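# Carry the tube rack from the door bench to the window bench

## Task

Take the tube rack off the shelved bench by the door and set it on the work top of the shelved bench by the window, with every tube fully seated in the rack when finished. The task fails if the rack or any tube touches the floor, or if the robot tips over or is left leaning. At the end the rack must stay put without the robot holding it, so release it and back the robot away.

## Robot and tools

ROBOT. A wheeled base carries a column with a tilting head and two six-joint arms, each with a parallel gripper. Folded, as at the start, it is 0.73 m long, 0.62 m wide and 1.88 m tall, and its front sits 0.40 m ahead of the column. The base drives forward or back and turns in place. It cannot move sideways.

FRAMES. The base frame has its origin on the floor below the column, midway between the drive wheels, with x forward, y to the left and z up. left_hand and right_hand are reported in this frame. Each is the point where that hand's fingers meet, and the fingertips reach 8 mm past it. A hand's z axis runs along the fingers (quat_wxyz maps (0,0,1) onto that direction) and its y axis runs along the opening. The odometry frame is the base frame as it was when the scene began. Its heading runs from -3.142 to 3.142, positive to the left.

execute_actions. "actions" is a list holding one action, or none to just read state and images. An action may contain:
- "base": exactly one relative move. translate_m drives that many metres from where the base is (-3 to 3, forward positive). rotate_rad turns that many radians in place (-3.2 to 3.2, left/counter-clockwise positive).
- "joints": a single dictionary for the whole robot, keyed by joint name, with absolute targets. head_tilt_rad runs -0.61 to 1.308 (0 is level, positive tilts down). Each arm has joint1 to joint6 in radians: joint1 -2.879 to 2.879, joint2 0 to 3.141, joint3 0 to 3.019, joint4 -1.692 to 1.57, joint5 -1.57 to 1.57 (positive swings the hand to the robot's right), joint6 -2.094 to 2.094 (positive rolls clockwise seen from behind the hand). left_gripper_m and right_gripper_m give the fingertip gap in metres, 0 (closed) to 0.093. Names are left_joint1_rad … right_gripper_m.
- "speeds": optional top-speed caps for this action only: translate_m 0.05 to 0.8 m/s, rotate_rad 0.1 to 1 rad/s. The maximum is the default. Speeds do not slow the arms.
A base move that would need more than 8.667 s is refused, and no action runs longer than 15 s. Any unknown key or out-of-range value rejects the whole call. A joint you leave out may still be pushing toward its earlier target. "cameras" picks which images come back: cam_head_left, cam_head_right, cam_left_wrist, cam_right_wrist, nav_camera or all. Leaving it out means all, and [] means none. After a result reports a stop, the rest of the calls in that reply are skipped.

OTHER TOOLS. wait(seconds 0 to 10) commands nothing and returns state and images. zoom_image(camera, region [x0,y0,x1,y1] in pixels, top-left origin, at most 504x504) enlarges part of that camera's latest image. read_manual returns only licence texts. finished_scene(scene) ends the scene for good, so call it only once the rack sits stably on its own.

ARM GEOMETRY. With joint1 at -1.57 (left) or 1.57 (right) and joints 5 and 6 at 0, the arm moves in a vertical plane pointing forward, 0.23 m to that side of the column. Let a = j2 - 0.35, b = 1.05 + j2 - j3 and c = b - j4 (c = 1.57 means fingers straight down). The hand is then 0.12 + 0.39 sin a + 0.38 cos b + 0.25 cos c m ahead and 1.46 + 0.39 cos a - 0.38 sin b - 0.25 sin c m up. For example, j2, j3, j4 = 0.93, 0.78, 0.14 gives 0.60 ahead and 1.21 up. In practice the hand lands up to about 5 cm lower and nearer the column, and up to about 12 cm with a heavy load. The reach is about 1 m from the shoulder, and the lowest point is about 0.47 m up, so the floor is out of reach. Loads with fingers pointing down: up to 3.2 kg at about 0.4 m ahead and 0.65 to 1.2 m up; 2 kg out to 0.6 m; 1 kg out to 0.8 m at 0.9 to 1.2 m up. Flatter fingers hold only light loads.

GRIPPER. The fingers are 7 cm long. Their outside span is 1 cm wider than the reported gap at the tips and 5 cm wider at the base. The housing is 10 by 7 cm. To grasp, command a gap smaller than the object. "off_target" is then expected, and a reading 0.002 m or more above the target means something is held. One gripper holds roughly 2 to 6 kg.

RESULTS. base_status and joint_status report done, off_target, contact_stop (base wheels stalled: back off 0.05 m before retrying or turning), time_out, or not_followed. The line "joint command not followed" with a cause means a self-collision check blocked the arm. To clear it, move those joints at least 0.05 rad back the way they came, or move the other arm away. on_its_own lists what the robot is doing uncommanded, and "held at" shows the target being held. motor_effort covers only the wheels (positive pushes forward). If turned_by_wheels and turned_by_imu differ by more than about 4% and 0.05 rad, the base hit something or slipped. base_tilt is in degrees. wheel_motors_off = 1 means the wheels are cut after about 3 s of hard pushing and will not hold the base. The result also reports joint torques and a Motor temperatures line per arm. MOTOR HOT warns at 85 °C. At 100 °C the arm goes limp and drops what it holds.

CAMERAS. The head cameras sit 1.47 to 1.58 m up and look down by roughly head_tilt_rad. The wrist cameras sit 0.10 m behind the fingertips and look along the fingers, with the closed tips at the centre of the image. nav_camera is low on the front of the base.

CAUTIONS. Joint changes under about 0.03 rad (0.08 rad for joints 2 and 3) may not move anything. Approach contacts in steps of about 0.05 rad. A blocked arm keeps pushing and heats up. To relax it, resend its reported positions, but a held load sags about 1 cm per kg each time. Never let the arms hit or press on each other. Bench tops 0.30 to 1.20 m high can slide over the base and strike the column. Carry the rack low over the base, keep it level, set it down gently, open the gripper, then withdraw.

Each tool is called after "Request:" as name([rows], argument=value, ...), one row to a line, values as JSON.

## Session

Request:
execute_actions(actions=[])

Scene clock: 0.00 s.
Joint torques (N m, as the arm reports them, + toward a larger angle): no reading
Motor temperatures (°C, as the motors report them): left_arm=[21 19 18 22 21 18] | right_arm=[21 19 20 19 22 20]
base_odometry: x=+0.000 y=+0.000 heading=+0.000 (m, m, rad; odometry frame)
turned_by_wheels: +0.000 (rad since the last result)
turned_by_imu: +0.000 (rad since the last result)
base_tilt: forward=+0.3 right=+0.7 (deg)
base_status: not commanded
joint_positions: head_tilt_rad=+0.877 left_joint1_rad=-1.587 left_joint2_rad=+0.874 left_joint3_rad=+0.424 left_joint4_rad=-0.965 left_joint5_rad=+0.022 left_joint6_rad=+0.097 left_gripper_m=+0.094 right_joint1_rad=+1.571 right_joint2_rad=+0.876 right_joint3_rad=+0.391 right_joint4_rad=-0.936 right_joint5_rad=-0.056 right_joint6_rad=+0.020 right_gripper_m=+0.095
joint_status: not commanded
wheel_motors_off: 0
motor_effort: left_wheel=+2 right_wheel=+5 (%)
left_hand: x=+0.1543 y=+0.2172 z=+1.2536 quat_wxyz=(+0.430, -0.046, -0.901, +0.036) (m; base frame)
right_hand: x=+0.1411 y=-0.2158 z=+1.2535 quat_wxyz=(+0.434, -0.021, -0.900, -0.021) (m; base frame)
pictures: cam_head_left, cam_head_right, cam_left_wrist, cam_right_wrist, nav_camera
Images, in order (width x height): cam_head_left 896x504, cam_head_right 896x504, cam_left_wrist 504x504, cam_right_wrist 504x504, nav_camera 896x504.

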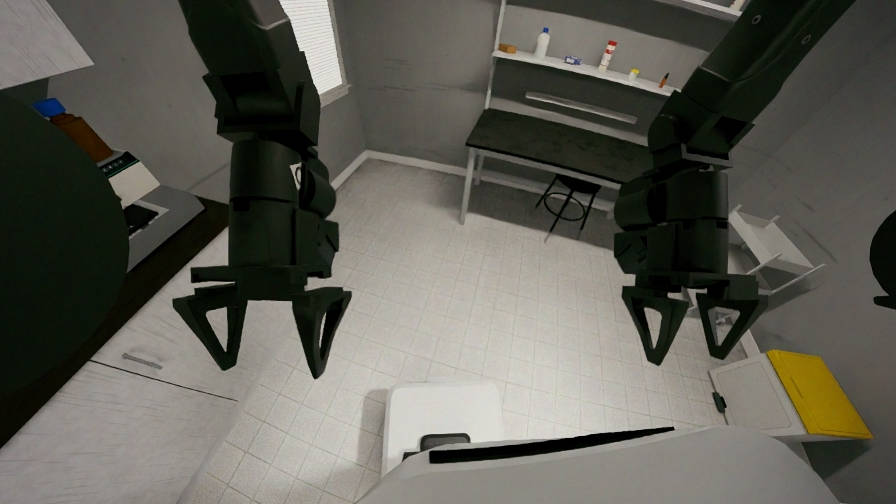

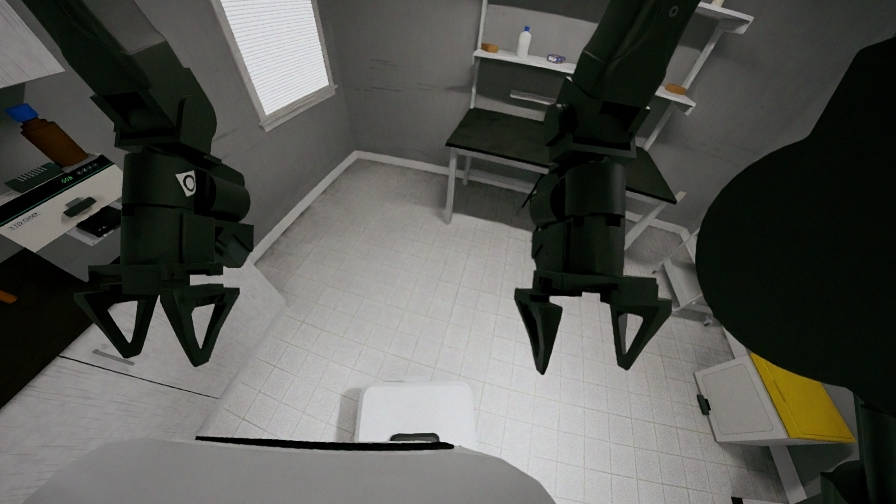

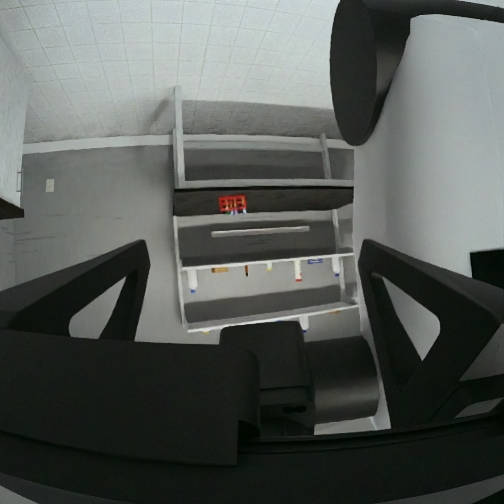

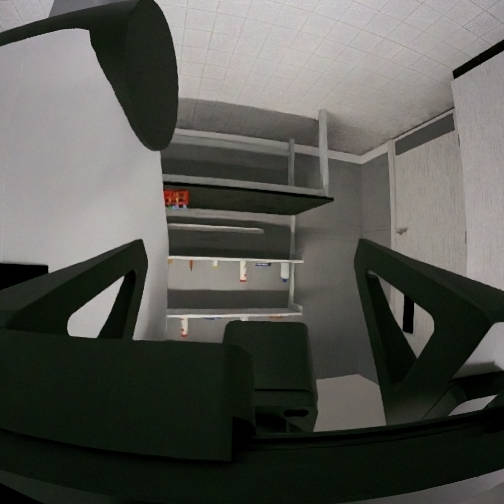

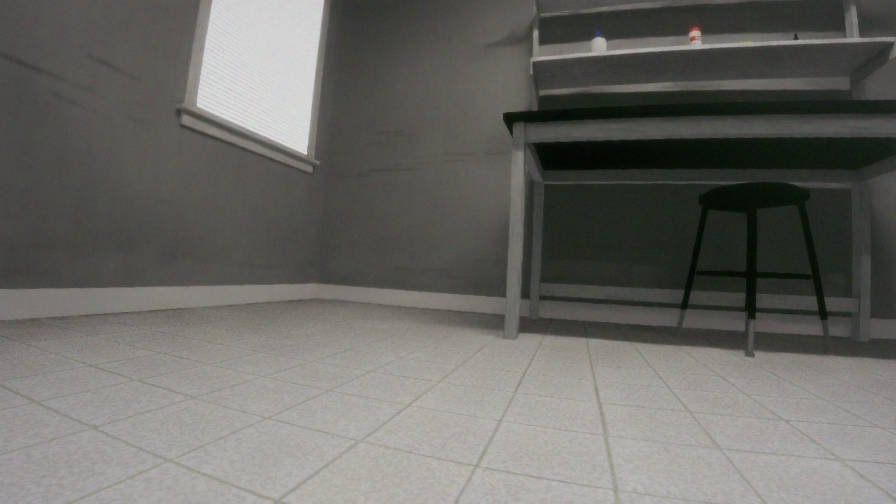

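Request:
execute_actions([
  {"base":{"rotate_rad":3.1},"joints":{"head_tilt_rad":0.5}},
], cameras=["cam_head_left","cam_head_right","nav_camera"])

Scene clock: 4.57 s.
Joint torques (N m, as the arm reports them, + toward a larger angle): left_arm=[-0.32 -6.7  -1.1  -1.    0.09  0.04] | right_arm=[ 0.09 -5.82 -0.66 -0.81 -0.09  0.14]
Motor temperatures (°C, as the motors report them): left_arm=[21 19 18 22 21 18] | right_arm=[21 19 20 19 22 20]
base_odometry: x=+0.000 y=+0.000 heading=+3.099 (m, m, rad; odometry frame)
turned_by_wheels: +3.099 (rad since the last result)
turned_by_imu: +3.109 (rad since the last result)
base_tilt: forward=+0.3 right=+0.6 (deg)
base_status: done
joint_positions: head_tilt_rad=+0.518 left_joint1_rad=-1.587 left_joint2_rad=+0.874 left_joint3_rad=+0.424 left_joint4_rad=-0.965 left_joint5_rad=+0.022 left_joint6_rad=+0.097 left_gripper_m=+0.094 right_joint1_rad=+1.571 right_joint2_rad=+0.876 right_joint3_rad=+0.391 right_joint4_rad=-0.936 right_joint5_rad=-0.056 right_joint6_rad=+0.020 right_gripper_m=+0.095
joint_status: all done
wheel_motors_off: 0
motor_effort: left_wheel=-3(35) right_wheel=+2(42) (%)
left_hand: x=+0.1543 y=+0.2172 z=+1.2536 quat_wxyz=(+0.430, -0.046, -0.901, +0.036) (m; base frame)
right_hand: x=+0.1411 y=-0.2158 z=+1.2535 quat_wxyz=(+0.434, -0.021, -0.900, -0.021) (m; base frame)
pictures: cam_head_left, cam_head_right, nav_camera
camera_calibration (this result's frames):
cam_head_left: T_world_to_cam=[[-0.0627381, -0.997307, 0.0379732, 0.0221432], [-0.518586, 0.0000672015, -0.855025, 1.34463], [0.852721, -0.073335, -0.517194, 0.687875], [0, 0, 0, 1]] pos_world=[0.112129, 0.0724385, 1.50461]
cam_head_right: T_world_to_cam=[[-0.0711774, -0.996005, 0.0539193, -0.130013], [-0.504194, -0.0107162, -0.863524, 1.3583], [0.860652, -0.0886492, -0.501417, 0.660984], [0, 0, 0, 1]] pos_world=[0.106717, -0.0563417, 1.51137]
Images, in order (width x height): cam_head_left 896x504, cam_head_right 896x504, nav_camera 896x504.

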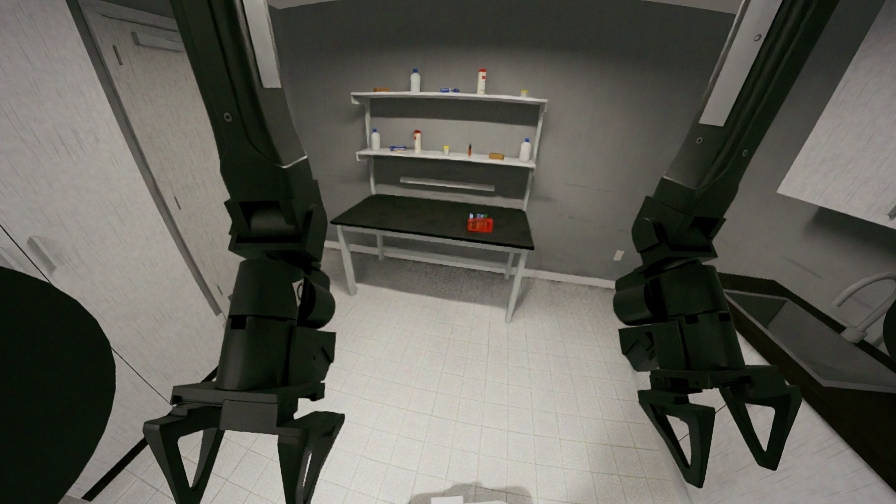

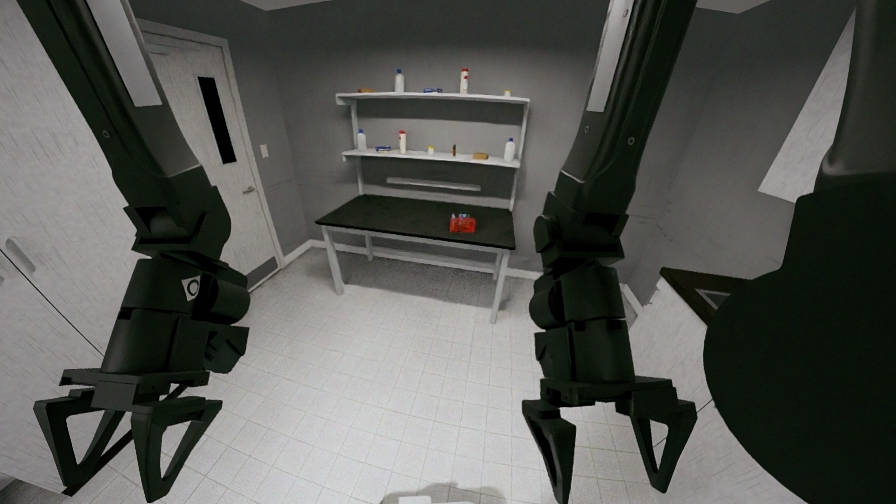

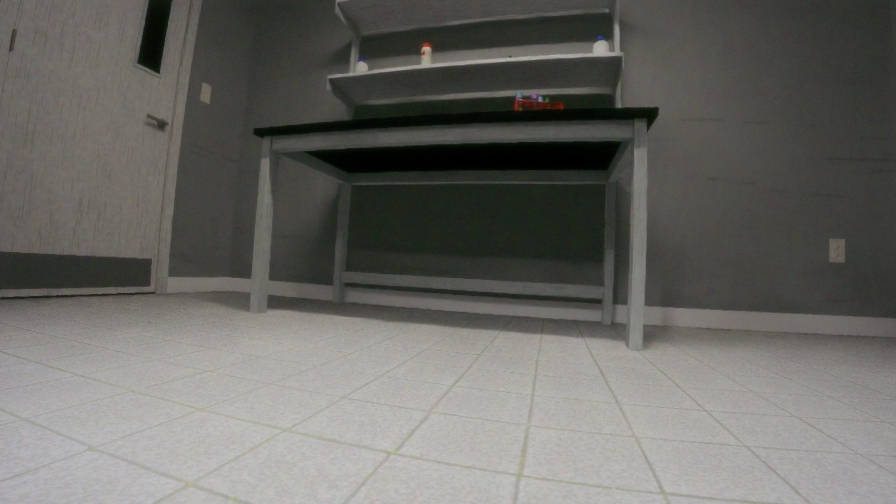

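Request:
execute_actions([
  {"base":{"rotate_rad":-0.3}},
], cameras=[])

Request:
execute_actions([
  {"base":{"translate_m":1.0},"joints":{"head_tilt_rad":0.9}},
], cameras=["cam_head_left","cam_head_right"])

Request:
zoom_image(camera="cam_head_left", region=[300,80,600,280])

Scene clock: 6.53 s.
Joint torques (N m, as the arm reports them, + toward a larger angle): left_arm=[-0.39 -6.68 -1.03 -1.21  0.09  0.05] | right_arm=[ 0.21 -5.94 -0.59 -0.77 -0.07  0.13]
Motor temperatures (°C, as the motors report them): left_arm=[21 19 19 22 21 18] | right_arm=[21 20 20 19 22 20]
base_odometry: x=+0.000 y=+0.000 heading=+2.800 (m, m, rad; odometry frame)
turned_by_wheels: -0.299 (rad since the last result)
turned_by_imu: -0.300 (rad since the last result)
base_tilt: forward=+0.3 right=+0.6 (deg)
base_status: done
joint_positions: head_tilt_rad=+0.518 left_joint1_rad=-1.587 left_joint2_rad=+0.874 left_joint3_rad=+0.424 left_joint4_rad=-0.965 left_joint5_rad=+0.022 left_joint6_rad=+0.097 left_gripper_m=+0.094 right_joint1_rad=+1.571 right_joint2_rad=+0.876 right_joint3_rad=+0.391 right_joint4_rad=-0.936 right_joint5_rad=-0.056 right_joint6_rad=+0.020 right_gripper_m=+0.095
joint_status: not commanded
wheel_motors_off: 0
motor_effort: left_wheel=+4(32) right_wheel=-3(31) (%)
left_hand: x=+0.1543 y=+0.2172 z=+1.2536 quat_wxyz=(+0.430, -0.046, -0.901, +0.036) (m; base frame)
right_hand: x=+0.1411 y=-0.2158 z=+1.2535 quat_wxyz=(+0.434, -0.021, -0.900, -0.021) (m; base frame)
pictures: none
No camera images: the call's "cameras" was empty. Leave "cameras" out to get every camera's image.

Scene clock: 9.57 s.
Joint torques (N m, as the arm reports them, + toward a larger angle): left_arm=[-0.13 -6.46 -1.12 -1.21  0.09  0.04] | right_arm=[ 0.07 -6.27 -0.85 -0.77 -0.05  0.12]
Motor temperatures (°C, as the motors report them): left_arm=[21 19 19 22 21 18] | right_arm=[21 20 20 19 22 20]
base_odometry: x=-0.942 y=+0.335 heading=+2.801 (m, m, rad; odometry frame)
turned_by_wheels: +0.001 (rad since the last result)
turned_by_imu: -0.001 (rad since the last result)
base_tilt: forward=+0.2 right=+0.5 (deg)
base_status: done
joint_positions: head_tilt_rad=+0.902 left_joint1_rad=-1.587 left_joint2_rad=+0.873 left_joint3_rad=+0.425 left_joint4_rad=-0.965 left_joint5_rad=+0.022 left_joint6_rad=+0.097 left_gripper_m=+0.094 right_joint1_rad=+1.571 right_joint2_rad=+0.876 right_joint3_rad=+0.393 right_joint4_rad=-0.936 right_joint5_rad=-0.056 right_joint6_rad=+0.020 right_gripper_m=+0.095
joint_status: all done
wheel_motors_off: 0
motor_effort: left_wheel=+2(75) right_wheel=-2(65) (%)
left_hand: x=+0.1554 y=+0.2172 z=+1.2533 quat_wxyz=(+0.429, -0.046, -0.901, +0.036) (m; base frame)
right_hand: x=+0.1421 y=-0.2158 z=+1.2531 quat_wxyz=(+0.433, -0.021, -0.901, -0.021) (m; base frame)
pictures: cam_head_left, cam_head_right
camera_calibration (this result's frames):
cam_head_left: T_world_to_cam=[[-0.0439764, -0.997307, 0.0586865, -0.0106933], [-0.800799, 0.0000672015, -0.598933, 0.964355], [0.597316, -0.073335, -0.798646, 1.13408], [0, 0, 0, 1]] pos_world=[0.0943799, 0.0724385, 1.48394]
cam_head_right: T_world_to_cam=[[-0.0458374, -0.996005, 0.0766319, -0.166257], [-0.790631, -0.0107162, -0.612199, 0.985585], [0.610574, -0.0886492, -0.786982, 1.11326], [0, 0, 0, 1]] pos_world=[0.0918867, -0.0563417, 1.49223]
Images, in order (width x height): cam_head_left 896x504, cam_head_right 896x504.

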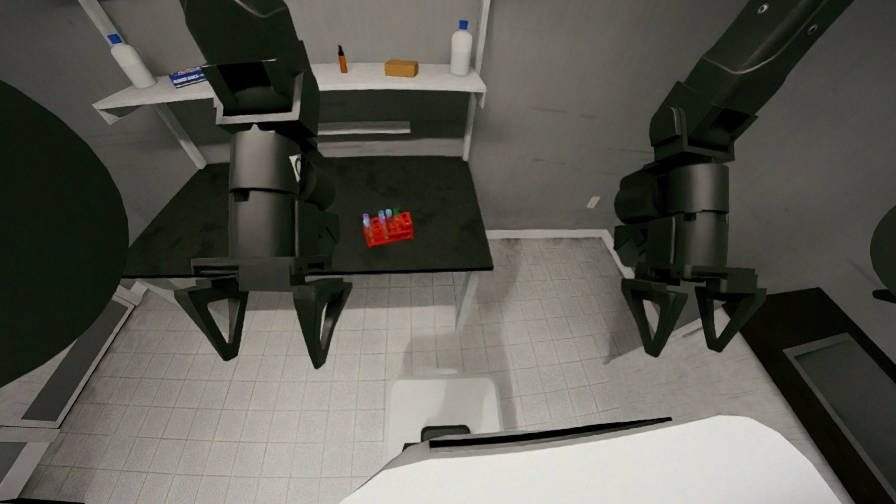

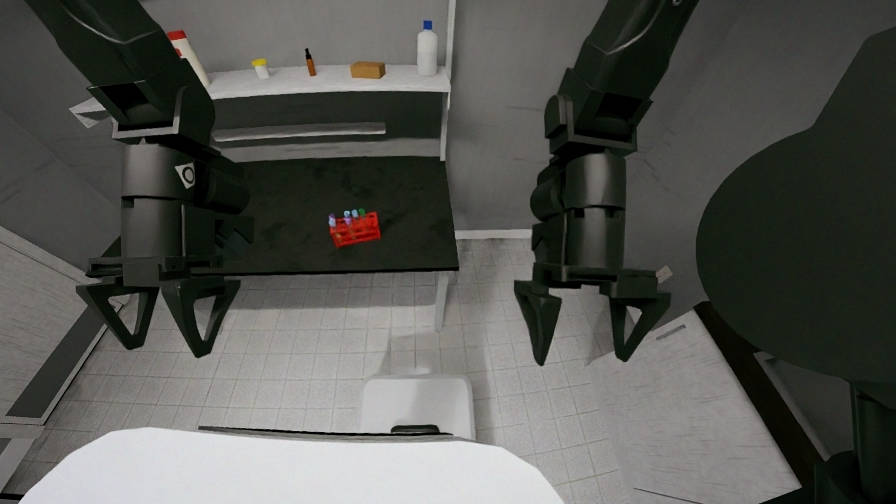

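Region (300, 80, 600, 280) of cam_head_left's 896x504 image, scaled by 1.680, with more detail than that image has.

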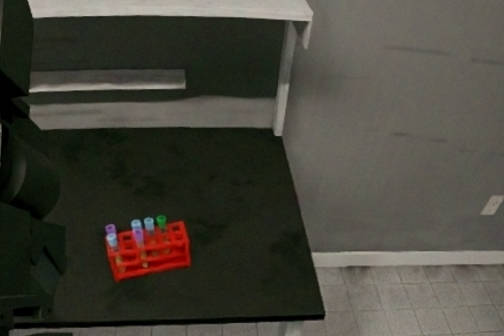

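Request:
execute_actions([
  {"base":{"translate_m":0.17},"joints":{"left_joint1_rad":-1.57,"left_joint2_rad":1.55,"left_joint3_rad":1.15,"left_joint4_rad":-0.12,"left_joint5_rad":0,"left_joint6_rad":1.57,"head_tilt_rad":1.0},"speeds":{"translate_m":0.1}},
], cameras=["cam_head_left","cam_head_right","cam_left_wrist"])

Scene clock: 12.63 s.
Joint torques (N m, as the arm reports them, + toward a larger angle): left_arm=[  0.14 -15.59   1.15   0.62   0.07   0.13] | right_arm=[ 0.02 -6.09 -0.66 -0.71 -0.07  0.14]
Motor temperatures (°C, as the motors report them): left_arm=[21 19 19 22 21 18] | right_arm=[21 20 20 19 22 20]
base_odometry: x=-1.103 y=+0.391 heading=+2.802 (m, m, rad; odometry frame)
turned_by_wheels: +0.001 (rad since the last result)
turned_by_imu: +0.002 (rad since the last result)
base_tilt: forward=+0.2 right=+0.7 (deg)
base_status: done
joint_positions: head_tilt_rad=+1.000 left_joint1_rad=-1.578 left_joint2_rad=+1.550 left_joint3_rad=+1.149 left_joint4_rad=-0.125 left_joint5_rad=+0.002 left_joint6_rad=+1.560 left_gripper_m=+0.094 right_joint1_rad=+1.571 right_joint2_rad=+0.876 right_joint3_rad=+0.391 right_joint4_rad=-0.936 right_joint5_rad=-0.056 right_joint6_rad=+0.020 right_gripper_m=+0.095
joint_status: all done
wheel_motors_off: 0
motor_effort: left_wheel=+2(43) right_wheel=-2(48) (%)
left_hand: x=+0.5294 y=+0.2194 z=+0.9694 quat_wxyz=(-0.002, -0.705, -0.710, +0.004) (m; base frame)
right_hand: x=+0.1409 y=-0.2158 z=+1.2535 quat_wxyz=(+0.434, -0.021, -0.900, -0.021) (m; base frame)
pictures: cam_head_left, cam_head_right, cam_left_wrist
camera_calibration (this result's frames):
cam_head_left: T_world_to_cam=[[-0.0379947, -0.997307, 0.0627251, -0.0172118], [-0.855795, 0.0000672015, -0.517316, 0.841415], [0.515918, -0.073335, -0.853493, 1.22262], [0, 0, 0, 1]] pos_world=[0.0886545, 0.0724385, 1.47985]
cam_head_right: T_world_to_cam=[[-0.0380827, -0.996005, 0.0807665, -0.173012], [-0.84698, -0.0107162, -0.531517, 0.864152], [0.530259, -0.0886492, -0.843189, 1.20383], [0, 0, 0, 1]] pos_world=[0.086988, -0.0563417, 1.48834]
cam_left_wrist: T_world_to_cam=[[-0.999947, -0.00920636, 0.00454006, 0.525964], [-0.00498356, 0.822068, 0.569367, -0.724622], [-0.00897403, 0.569314, -0.822071, 0.797417], [0, 0, 0, 1]] pos_world=[0.529481, 0.14655, 1.06572]
Images, in order (width x height): cam_head_left 896x504, cam_head_right 896x504, cam_left_wrist 504x504.

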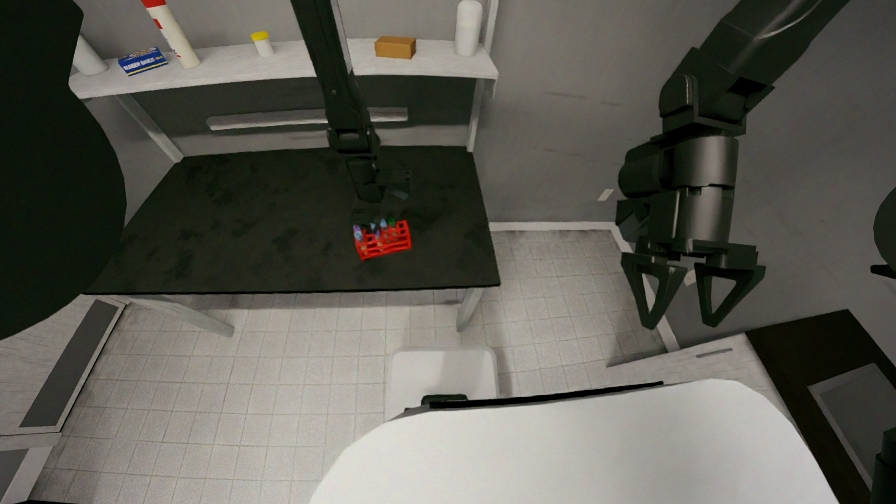

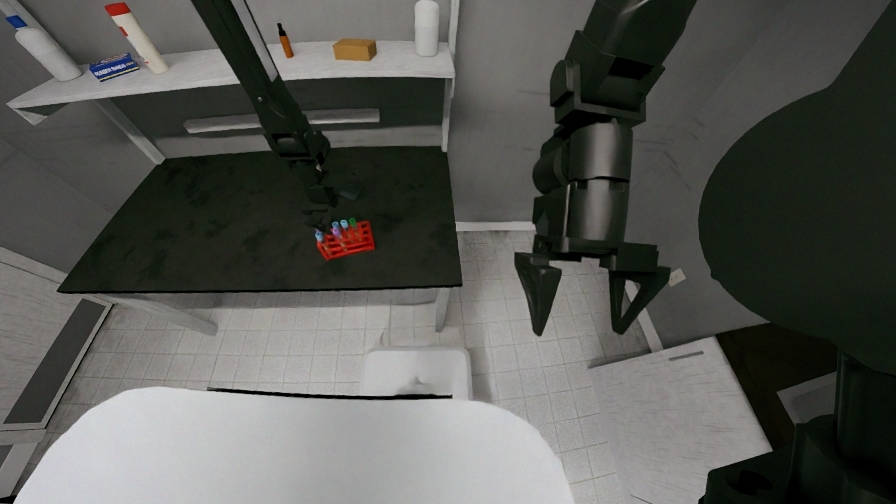

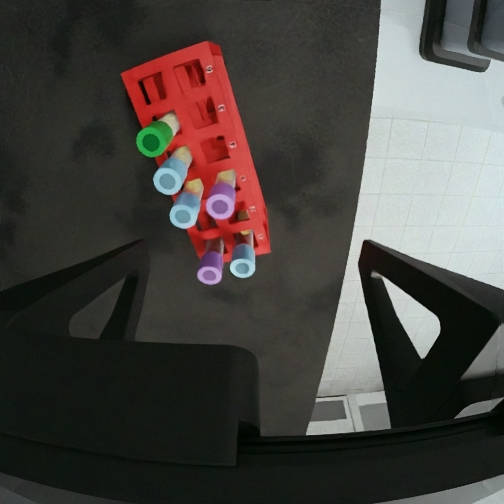

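Request:
execute_actions([
  {"joints":{"left_joint2_rad":1.68,"left_joint3_rad":1.348,"left_joint4_rad":-0.188,"left_joint6_rad":1.31}},
], cameras=["cam_head_right","cam_left_wrist"])

Request:
zoom_image(camera="cam_head_right", region=[250,150,450,290])

Scene clock: 13.90 s.
Joint torques (N m, as the arm reports them, + toward a larger angle): left_arm=[ -0.03 -17.5    2.28   0.2    0.06  -0.05] | right_arm=[-0.05 -6.49 -0.7  -0.77 -0.06  0.12]
Motor temperatures (°C, as the motors report them): left_arm=[21 20 19 22 21 18] | right_arm=[21 20 20 19 22 20]
base_odometry: x=-1.103 y=+0.391 heading=+2.802 (m, m, rad; odometry frame)
turned_by_wheels: +0.000 (rad since the last result)
turned_by_imu: +0.001 (rad since the last result)
base_tilt: forward=+0.3 right=+0.6 (deg)
base_status: not commanded
joint_positions: head_tilt_rad=+1.000 left_joint1_rad=-1.578 left_joint2_rad=+1.689 left_joint3_rad=+1.338 left_joint4_rad=-0.182 left_joint5_rad=+0.002 left_joint6_rad=+1.319 left_gripper_m=+0.094 right_joint1_rad=+1.571 right_joint2_rad=+0.876 right_joint3_rad=+0.391 right_joint4_rad=-0.936 right_joint5_rad=-0.056 right_joint6_rad=+0.020 right_gripper_m=+0.095
joint_status: all done
wheel_motors_off: 0
motor_effort: left_wheel=+1(2) right_wheel=-3(2) (%)
left_hand: x=+0.5623 y=+0.2190 z=+0.9212 quat_wxyz=(+0.001, -0.614, -0.789, +0.006) (m; base frame)
right_hand: x=+0.1409 y=-0.2158 z=+1.2535 quat_wxyz=(+0.434, -0.021, -0.900, -0.021) (m; base frame)
pictures: cam_head_right, cam_left_wrist
camera_calibration (this result's frames):
cam_head_right: T_world_to_cam=[[-0.0380827, -0.996005, 0.0807665, -0.173012], [-0.84698, -0.0107162, -0.531517, 0.864152], [0.530259, -0.0886492, -0.843188, 1.20383], [0, 0, 0, 1]] pos_world=[0.086988, -0.0563417, 1.48834]
cam_left_wrist: T_world_to_cam=[[-0.968758, -0.247639, 0.013547, 0.585451], [-0.195745, 0.797007, 0.571369, -0.585768], [-0.15229, 0.550867, -0.820581, 0.841595], [0, 0, 0, 1]] pos_world=[0.580666, 0.148235, 1.01736]
Images, in order (width x height): cam_head_right 896x504, cam_left_wrist 504x504.

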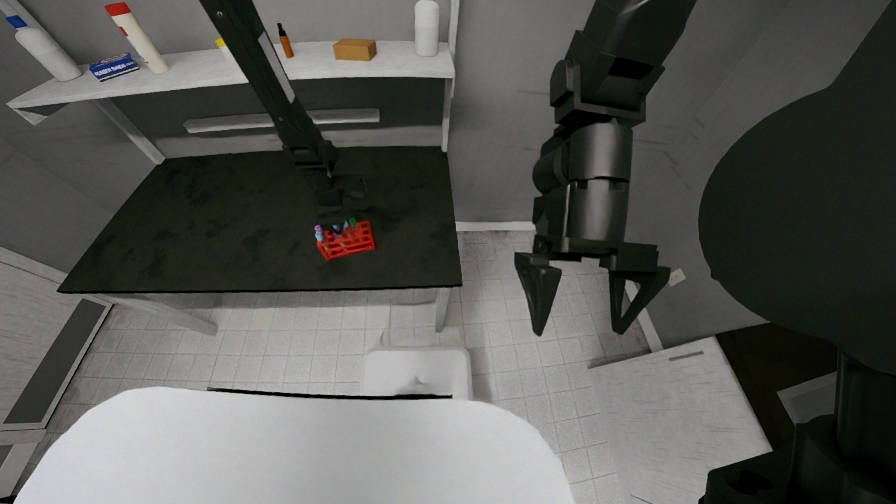

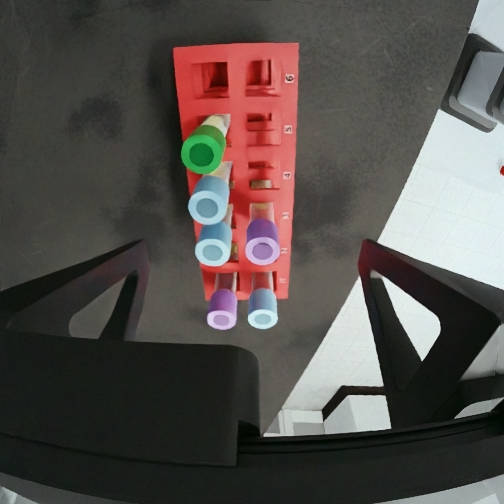

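Region (250, 150, 450, 290) of cam_head_right's 896x504 image, scaled by 2.520, with more detail than that image has; it fills the top 353 rows of this view, and the rest is white.

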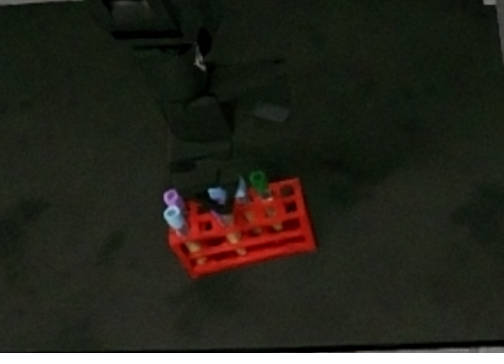

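Request:
execute_actions([
  {"joints":{"left_joint2_rad":1.83,"left_joint3_rad":1.472,"left_joint4_rad":-0.162}},
], cameras=["cam_head_right","cam_left_wrist"])

Request:
zoom_image(camera="cam_head_right", region=[250,150,450,290])

Scene clock: 15.23 s.
Joint torques (N m, as the arm reports them, + toward a larger angle): left_arm=[  0.01 -17.18   1.67   0.54   0.09  -0.05] | right_arm=[ 0.07 -6.31 -0.59 -0.74 -0.08  0.11]
Motor temperatures (°C, as the motors report them): left_arm=[21 20 19 22 21 18] | right_arm=[21 20 20 19 22 20]
base_odometry: x=-1.103 y=+0.391 heading=+2.802 (m, m, rad; odometry frame)
turned_by_wheels: +0.000 (rad since the last result)
turned_by_imu: +0.001 (rad since the last result)
base_tilt: forward=+0.3 right=+0.6 (deg)
base_status: not commanded
joint_positions: head_tilt_rad=+1.000 left_joint1_rad=-1.578 left_joint2_rad=+1.833 left_joint3_rad=+1.468 left_joint4_rad=-0.165 left_joint5_rad=+0.002 left_joint6_rad=+1.319 left_gripper_m=+0.094 right_joint1_rad=+1.571 right_joint2_rad=+0.876 right_joint3_rad=+0.391 right_joint4_rad=-0.936 right_joint5_rad=-0.056 right_joint6_rad=+0.020 right_gripper_m=+0.095
joint_status: all done
wheel_motors_off: 0
motor_effort: left_wheel=+2(2) right_wheel=-3(2) (%)
left_hand: x=+0.5662 y=+0.2186 z=+0.8655 quat_wxyz=(+0.000, -0.614, -0.789, +0.005) (m; base frame)
right_hand: x=+0.1409 y=-0.2158 z=+1.2535 quat_wxyz=(+0.434, -0.021, -0.900, -0.021) (m; base frame)
pictures: cam_head_right, cam_left_wrist
camera_calibration (this result's frames):
cam_head_right: T_world_to_cam=[[-0.0380827, -0.996005, 0.0807665, -0.173012], [-0.84698, -0.0107162, -0.531517, 0.864152], [0.530259, -0.0886492, -0.843189, 1.20383], [0, 0, 0, 1]] pos_world=[0.086988, -0.0563417, 1.48834]
cam_left_wrist: T_world_to_cam=[[-0.96879, -0.247658, 0.0105934, 0.592474], [-0.197503, 0.79701, 0.570761, -0.551376], [-0.149796, 0.550855, -0.821048, 0.795697], [0, 0, 0, 1]] pos_world=[0.584276, 0.147869, 0.961732]
Images, in order (width x height): cam_head_right 896x504, cam_left_wrist 504x504.

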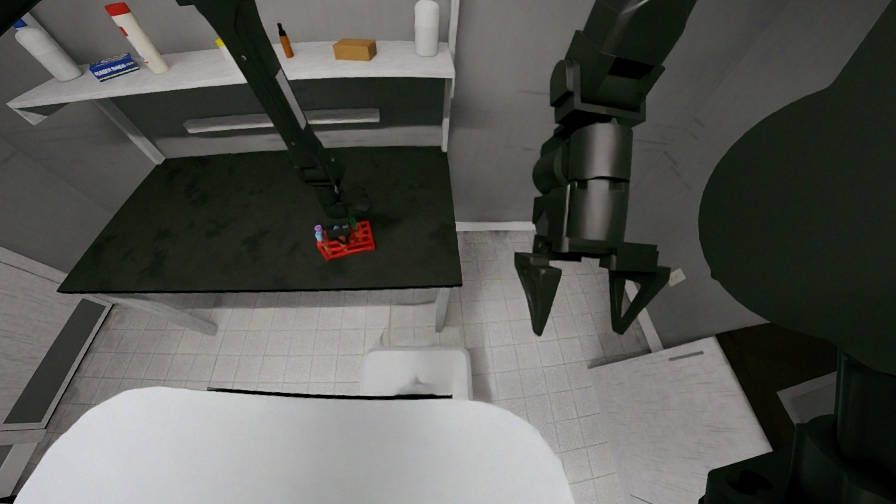

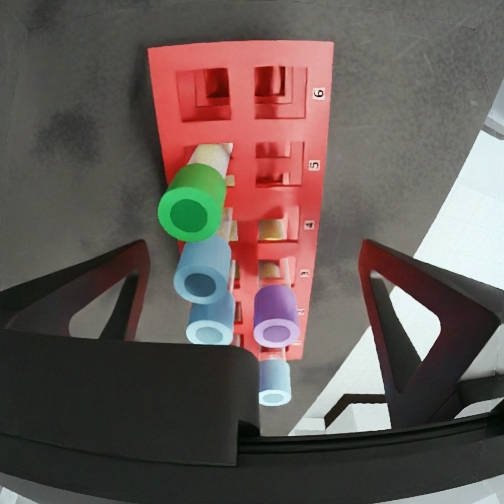

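Region (250, 150, 450, 290) of cam_head_right's 896x504 image, scaled by 2.520, with more detail than that image has; it fills the top 353 rows of this view, and the rest is white.

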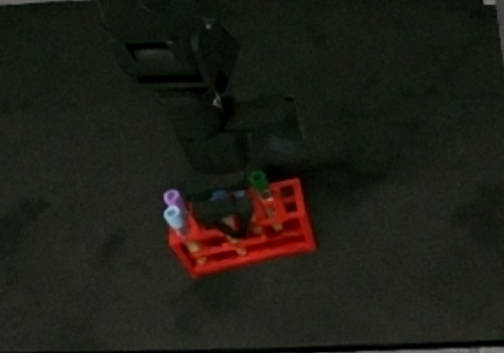

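Request:
execute_actions([
  {"joints":{"left_joint2_rad":1.9,"left_joint3_rad":1.531,"left_joint4_rad":-0.155}},
], cameras=["cam_left_wrist"])

Scene clock: 16.23 s.
Joint torques (N m, as the arm reports them, + toward a larger angle): left_arm=[ -0.2  -16.61   1.5    0.61   0.06  -0.04] | right_arm=[ 0.14 -6.13 -0.73 -0.71 -0.1   0.13]
Motor temperatures (°C, as the motors report them): left_arm=[21 20 19 22 21 18] | right_arm=[21 20 20 19 22 20]
base_odometry: x=-1.103 y=+0.391 heading=+2.802 (m, m, rad; odometry frame)
turned_by_wheels: +0.000 (rad since the last result)
turned_by_imu: +0.000 (rad since the last result)
base_tilt: forward=+0.3 right=+0.7 (deg)
base_status: not commanded
joint_positions: head_tilt_rad=+1.000 left_joint1_rad=-1.578 left_joint2_rad=+1.894 left_joint3_rad=+1.531 left_joint4_rad=-0.161 left_joint5_rad=+0.002 left_joint6_rad=+1.319 left_gripper_m=+0.094 right_joint1_rad=+1.571 right_joint2_rad=+0.876 right_joint3_rad=+0.391 right_joint4_rad=-0.936 right_joint5_rad=-0.056 right_joint6_rad=+0.020 right_gripper_m=+0.095
joint_status: all done
wheel_motors_off: 0
motor_effort: left_wheel=+2(2) right_wheel=-3(3) (%)
left_hand: x=+0.5694 y=+0.2185 z=+0.8422 quat_wxyz=(-0.003, -0.614, -0.789, +0.003) (m; base frame)
right_hand: x=+0.1409 y=-0.2158 z=+1.2535 quat_wxyz=(+0.434, -0.021, -0.900, -0.021) (m; base frame)
pictures: cam_left_wrist
camera_calibration (this result's frames):
cam_left_wrist: T_world_to_cam=[[-0.968825, -0.247693, 0.00505503, 0.600509], [-0.200795, 0.797015, 0.569604, -0.53443], [-0.145116, 0.550832, -0.821903, 0.77515], [0, 0, 0, 1]] pos_world=[0.586964, 0.147712, 0.938477]
Images, in order (width x height): cam_left_wrist 504x504.

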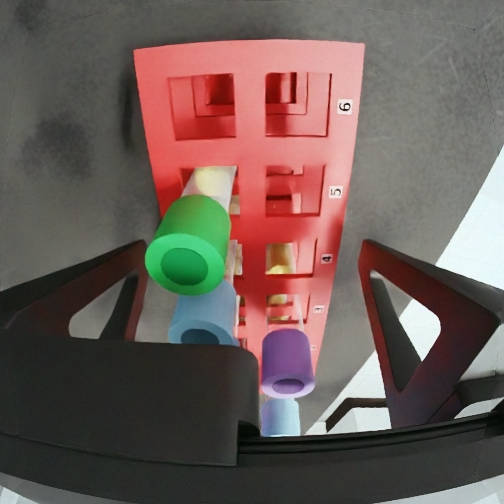

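Request:
execute_actions([
  {"joints":{"left_joint2_rad":1.955,"left_joint3_rad":1.575,"left_joint4_rad":-0.15}},
], cameras=["cam_left_wrist","cam_head_right"])

Request:
zoom_image(camera="cam_head_right", region=[270,170,420,280])

Scene clock: 17.30 s.
Joint torques (N m, as the arm reports them, + toward a larger angle): left_arm=[  0.31 -17.1    1.47   0.67   0.08  -0.03] | right_arm=[ 0.12 -6.03 -0.69 -0.77 -0.09  0.14]
Motor temperatures (°C, as the motors report them): left_arm=[21 20 19 22 21 18] | right_arm=[21 20 20 19 22 20]
base_odometry: x=-1.103 y=+0.391 heading=+2.802 (m, m, rad; odometry frame)
turned_by_wheels: +0.000 (rad since the last result)
turned_by_imu: +0.000 (rad since the last result)
base_tilt: forward=+0.3 right=+0.6 (deg)
base_status: not commanded
joint_positions: head_tilt_rad=+1.000 left_joint1_rad=-1.578 left_joint2_rad=+1.950 left_joint3_rad=+1.573 left_joint4_rad=-0.156 left_joint5_rad=+0.002 left_joint6_rad=+1.319 left_gripper_m=+0.094 right_joint1_rad=+1.571 right_joint2_rad=+0.876 right_joint3_rad=+0.391 right_joint4_rad=-0.936 right_joint5_rad=-0.056 right_joint6_rad=+0.020 right_gripper_m=+0.095
joint_status: all done
wheel_motors_off: 0
motor_effort: left_wheel=+2(3) right_wheel=-3(4) (%)
left_hand: x=+0.5618 y=+0.2184 z=+0.8198 quat_wxyz=(+0.001, -0.614, -0.789, +0.006) (m; base frame)
right_hand: x=+0.1409 y=-0.2158 z=+1.2535 quat_wxyz=(+0.434, -0.021, -0.900, -0.021) (m; base frame)
pictures: cam_head_right, cam_left_wrist
camera_calibration (this result's frames):
cam_head_right: T_world_to_cam=[[-0.0380827, -0.996005, 0.0807665, -0.173012], [-0.84698, -0.0107162, -0.531517, 0.864152], [0.530259, -0.0886492, -0.843189, 1.20383], [0, 0, 0, 1]] pos_world=[0.086988, -0.0563417, 1.48834]
cam_left_wrist: T_world_to_cam=[[-0.968748, -0.247634, 0.0142854, 0.585568], [-0.195306, 0.797007, 0.571521, -0.52779], [-0.152914, 0.55087, -0.820463, 0.758918], [0, 0, 0, 1]] pos_world=[0.580237, 0.147594, 0.915942]
Images, in order (width x height): cam_head_right 896x504, cam_left_wrist 504x504.

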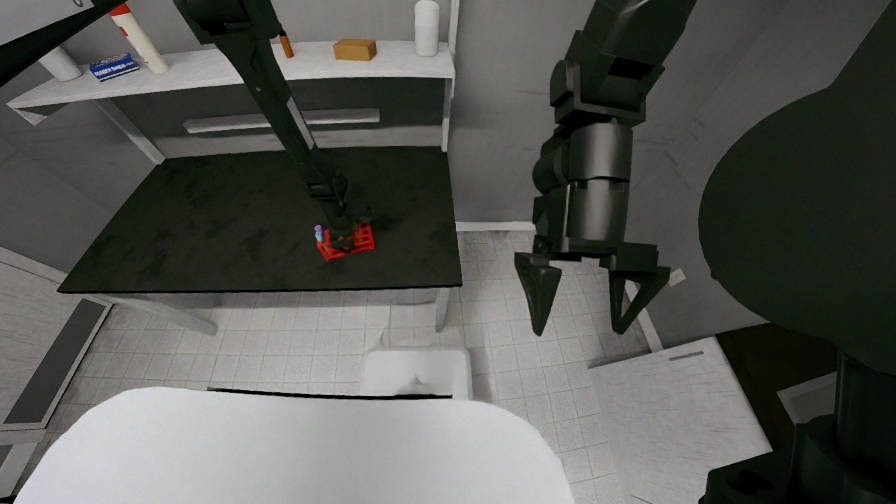

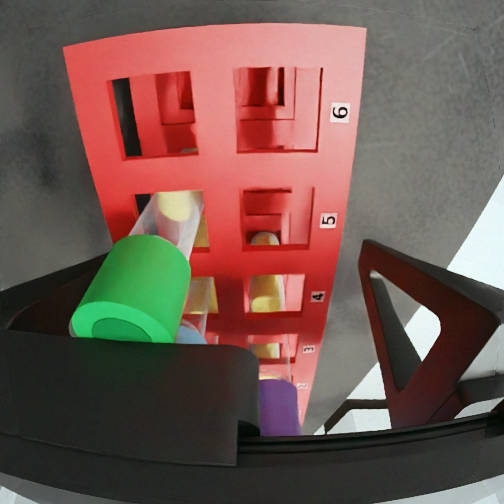

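Region (270, 170, 420, 280) of cam_head_right's 896x504 image, scaled by 3.360, with more detail than that image has; it fills the top 370 rows of this view, and the rest is white.

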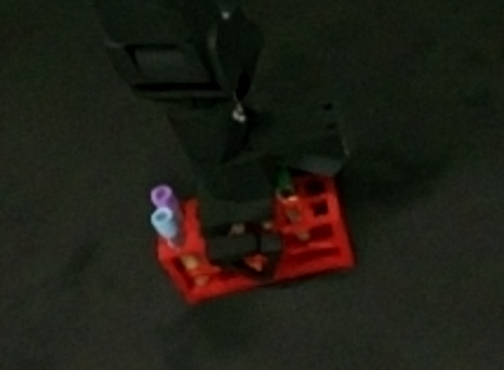

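Request:
execute_actions([
  {"joints":{"left_gripper_m":0.04}},
], cameras=["cam_left_wrist"])

Scene clock: 18.20 s.
Joint torques (N m, as the arm reports them, + toward a larger angle): left_arm=[  0.08 -16.52   1.48   0.66   0.22  -0.06] | right_arm=[-0.06 -6.01 -0.75 -0.85 -0.06  0.13]
Motor temperatures (°C, as the motors report them): left_arm=[21 20 19 22 21 18] | right_arm=[21 20 20 19 22 20]
base_odometry: x=-1.103 y=+0.391 heading=+2.802 (m, m, rad; odometry frame)
turned_by_wheels: +0.000 (rad since the last result)
turned_by_imu: +0.000 (rad since the last result)
base_tilt: forward=+0.3 right=+0.5 (deg)
base_status: not commanded
joint_positions: head_tilt_rad=+1.000 left_joint1_rad=-1.578 left_joint2_rad=+1.948 left_joint3_rad=+1.573 left_joint4_rad=-0.154 left_joint5_rad=-0.001 left_joint6_rad=+1.317 left_gripper_m=+0.061 right_joint1_rad=+1.571 right_joint2_rad=+0.876 right_joint3_rad=+0.391 right_joint4_rad=-0.936 right_joint5_rad=-0.056 right_joint6_rad=+0.020 right_gripper_m=+0.095
joint_status: left_gripper_m off_target (ended at +0.061, target +0.040)
wheel_motors_off: 0
motor_effort: left_wheel=+2(3) right_wheel=-4(4) (%)
left_hand: x=+0.5637 y=+0.2190 z=+0.8208 quat_wxyz=(+0.001, -0.613, -0.790, +0.004) (m; base frame)
right_hand: x=+0.1409 y=-0.2158 z=+1.2535 quat_wxyz=(+0.434, -0.021, -0.900, -0.021) (m; base frame)
pictures: cam_left_wrist
camera_calibration (this result's frames):
cam_left_wrist: T_world_to_cam=[[-0.968228, -0.249892, 0.00936981, 0.591803], [-0.199528, 0.794588, 0.573427, -0.527107], [-0.15074, 0.553339, -0.819203, 0.756905], [0, 0, 0, 1]] pos_world=[0.581923, 0.147896, 0.916771]
Images, in order (width x height): cam_left_wrist 504x504.

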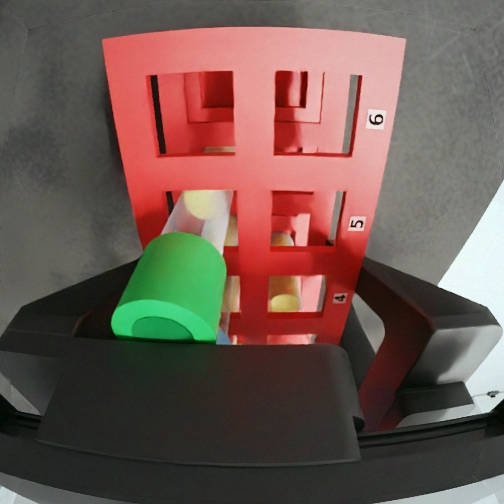

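Request:
execute_actions([
  {"joints":{"left_joint2_rad":1.83,"left_joint3_rad":1.472,"left_joint4_rad":-0.162}},
], cameras=[])

Request:
execute_actions([
  {"joints":{"left_joint2_rad":1.62,"left_joint3_rad":1.25,"left_joint4_rad":-0.15}},
], cameras=["cam_left_wrist","cam_head_right"])

Scene clock: 19.23 s.
Joint torques (N m, as the arm reports them, + toward a larger angle): left_arm=[  0.1  -18.34   1.83   0.44   0.2   -0.03] | right_arm=[ 0.14 -6.07 -0.66 -0.65 -0.08  0.13]
Motor temperatures (°C, as the motors report them): left_arm=[21 21 19 22 21 18] | right_arm=[21 20 20 19 22 20]
base_odometry: x=-1.103 y=+0.391 heading=+2.802 (m, m, rad; odometry frame)
turned_by_wheels: +0.000 (rad since the last result)
turned_by_imu: +0.000 (rad since the last result)
base_tilt: forward=+0.3 right=+0.7 (deg)
base_status: not commanded
joint_positions: head_tilt_rad=+1.000 left_joint1_rad=-1.578 left_joint2_rad=+1.845 left_joint3_rad=+1.467 left_joint4_rad=-0.162 left_joint5_rad=-0.001 left_joint6_rad=+1.317 left_gripper_m=+0.061 right_joint1_rad=+1.571 right_joint2_rad=+0.876 right_joint3_rad=+0.391 right_joint4_rad=-0.936 right_joint5_rad=-0.056 right_joint6_rad=+0.020 right_gripper_m=+0.095
joint_status: all done
wheel_motors_off: 0
motor_effort: left_wheel=+3(2) right_wheel=-5(4) (%)
left_hand: x=+0.5588 y=+0.2192 z=+0.8599 quat_wxyz=(+0.005, -0.613, -0.790, +0.007) (m; base frame)
right_hand: x=+0.1409 y=-0.2158 z=+1.2535 quat_wxyz=(+0.434, -0.021, -0.900, -0.021) (m; base frame)
pictures: none
No camera images: the call's "cameras" was empty. Leave "cameras" out to get every camera's image.

Scene clock: 20.20 s.
Joint torques (N m, as the arm reports them, + toward a larger angle): left_arm=[ -0.01 -16.5    1.37   0.58   0.22  -0.03] | right_arm=[ 0.07 -6.31 -0.69 -0.72 -0.07  0.14]
Motor temperatures (°C, as the motors report them): left_arm=[21 21 19 22 21 18] | right_arm=[21 20 20 19 22 20]
base_odometry: x=-1.103 y=+0.391 heading=+2.802 (m, m, rad; odometry frame)
turned_by_wheels: +0.000 (rad since the last result)
turned_by_imu: +0.000 (rad since the last result)
base_tilt: forward=+0.3 right=+0.7 (deg)
base_status: not commanded
joint_positions: head_tilt_rad=+1.000 left_joint1_rad=-1.578 left_joint2_rad=+1.620 left_joint3_rad=+1.251 left_joint4_rad=-0.153 left_joint5_rad=-0.001 left_joint6_rad=+1.317 left_gripper_m=+0.061 right_joint1_rad=+1.571 right_joint2_rad=+0.876 right_joint3_rad=+0.391 right_joint4_rad=-0.936 right_joint5_rad=-0.056 right_joint6_rad=+0.020 right_gripper_m=+0.095
joint_status: all done
wheel_motors_off: 0
motor_effort: left_wheel=+2(2) right_wheel=-5(4) (%)
left_hand: x=+0.5512 y=+0.2198 z=+0.9454 quat_wxyz=(-0.002, -0.613, -0.790, +0.001) (m; base frame)
right_hand: x=+0.1409 y=-0.2158 z=+1.2535 quat_wxyz=(+0.434, -0.021, -0.900, -0.021) (m; base frame)
pictures: cam_head_right, cam_left_wrist
camera_calibration (this result's frames):
cam_head_right: T_world_to_cam=[[-0.0380827, -0.996005, 0.0807665, -0.173012], [-0.84698, -0.0107162, -0.531516, 0.864151], [0.530258, -0.0886492, -0.843189, 1.20383], [0, 0, 0, 1]] pos_world=[0.086988, -0.0563417, 1.48834]
cam_left_wrist: T_world_to_cam=[[-0.96826, -0.249939, 0.00198971, 0.58569], [-0.203935, 0.794594, 0.571866, -0.597816], [-0.144512, 0.553309, -0.820345, 0.854269], [0, 0, 0, 1]] pos_world=[0.568637, 0.148734, 1.0415]
Images, in order (width x height): cam_head_right 896x504, cam_left_wrist 504x504.

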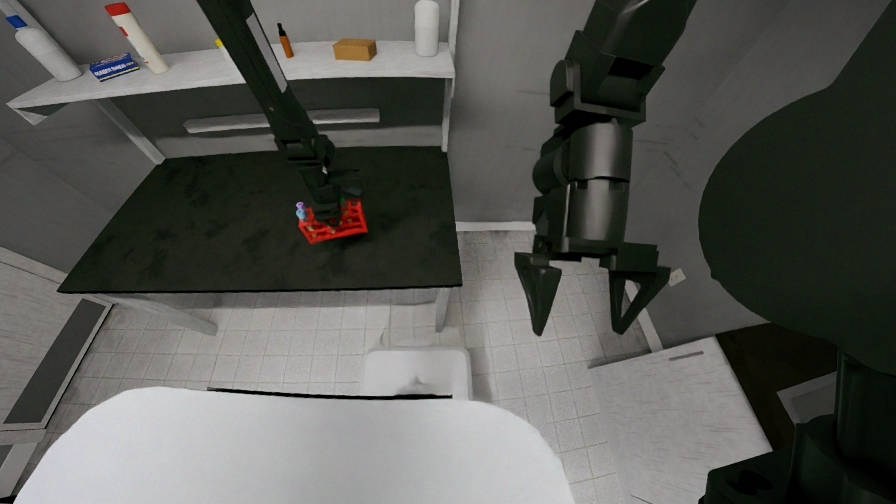

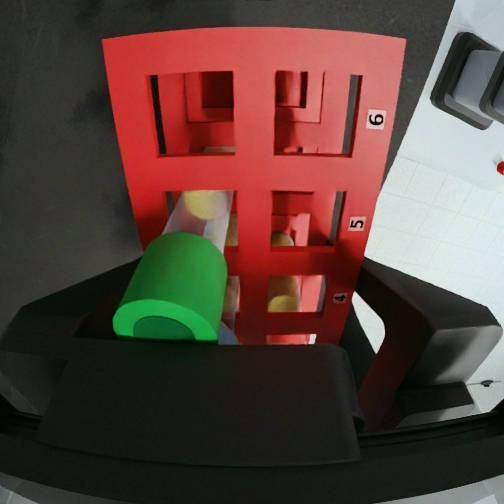

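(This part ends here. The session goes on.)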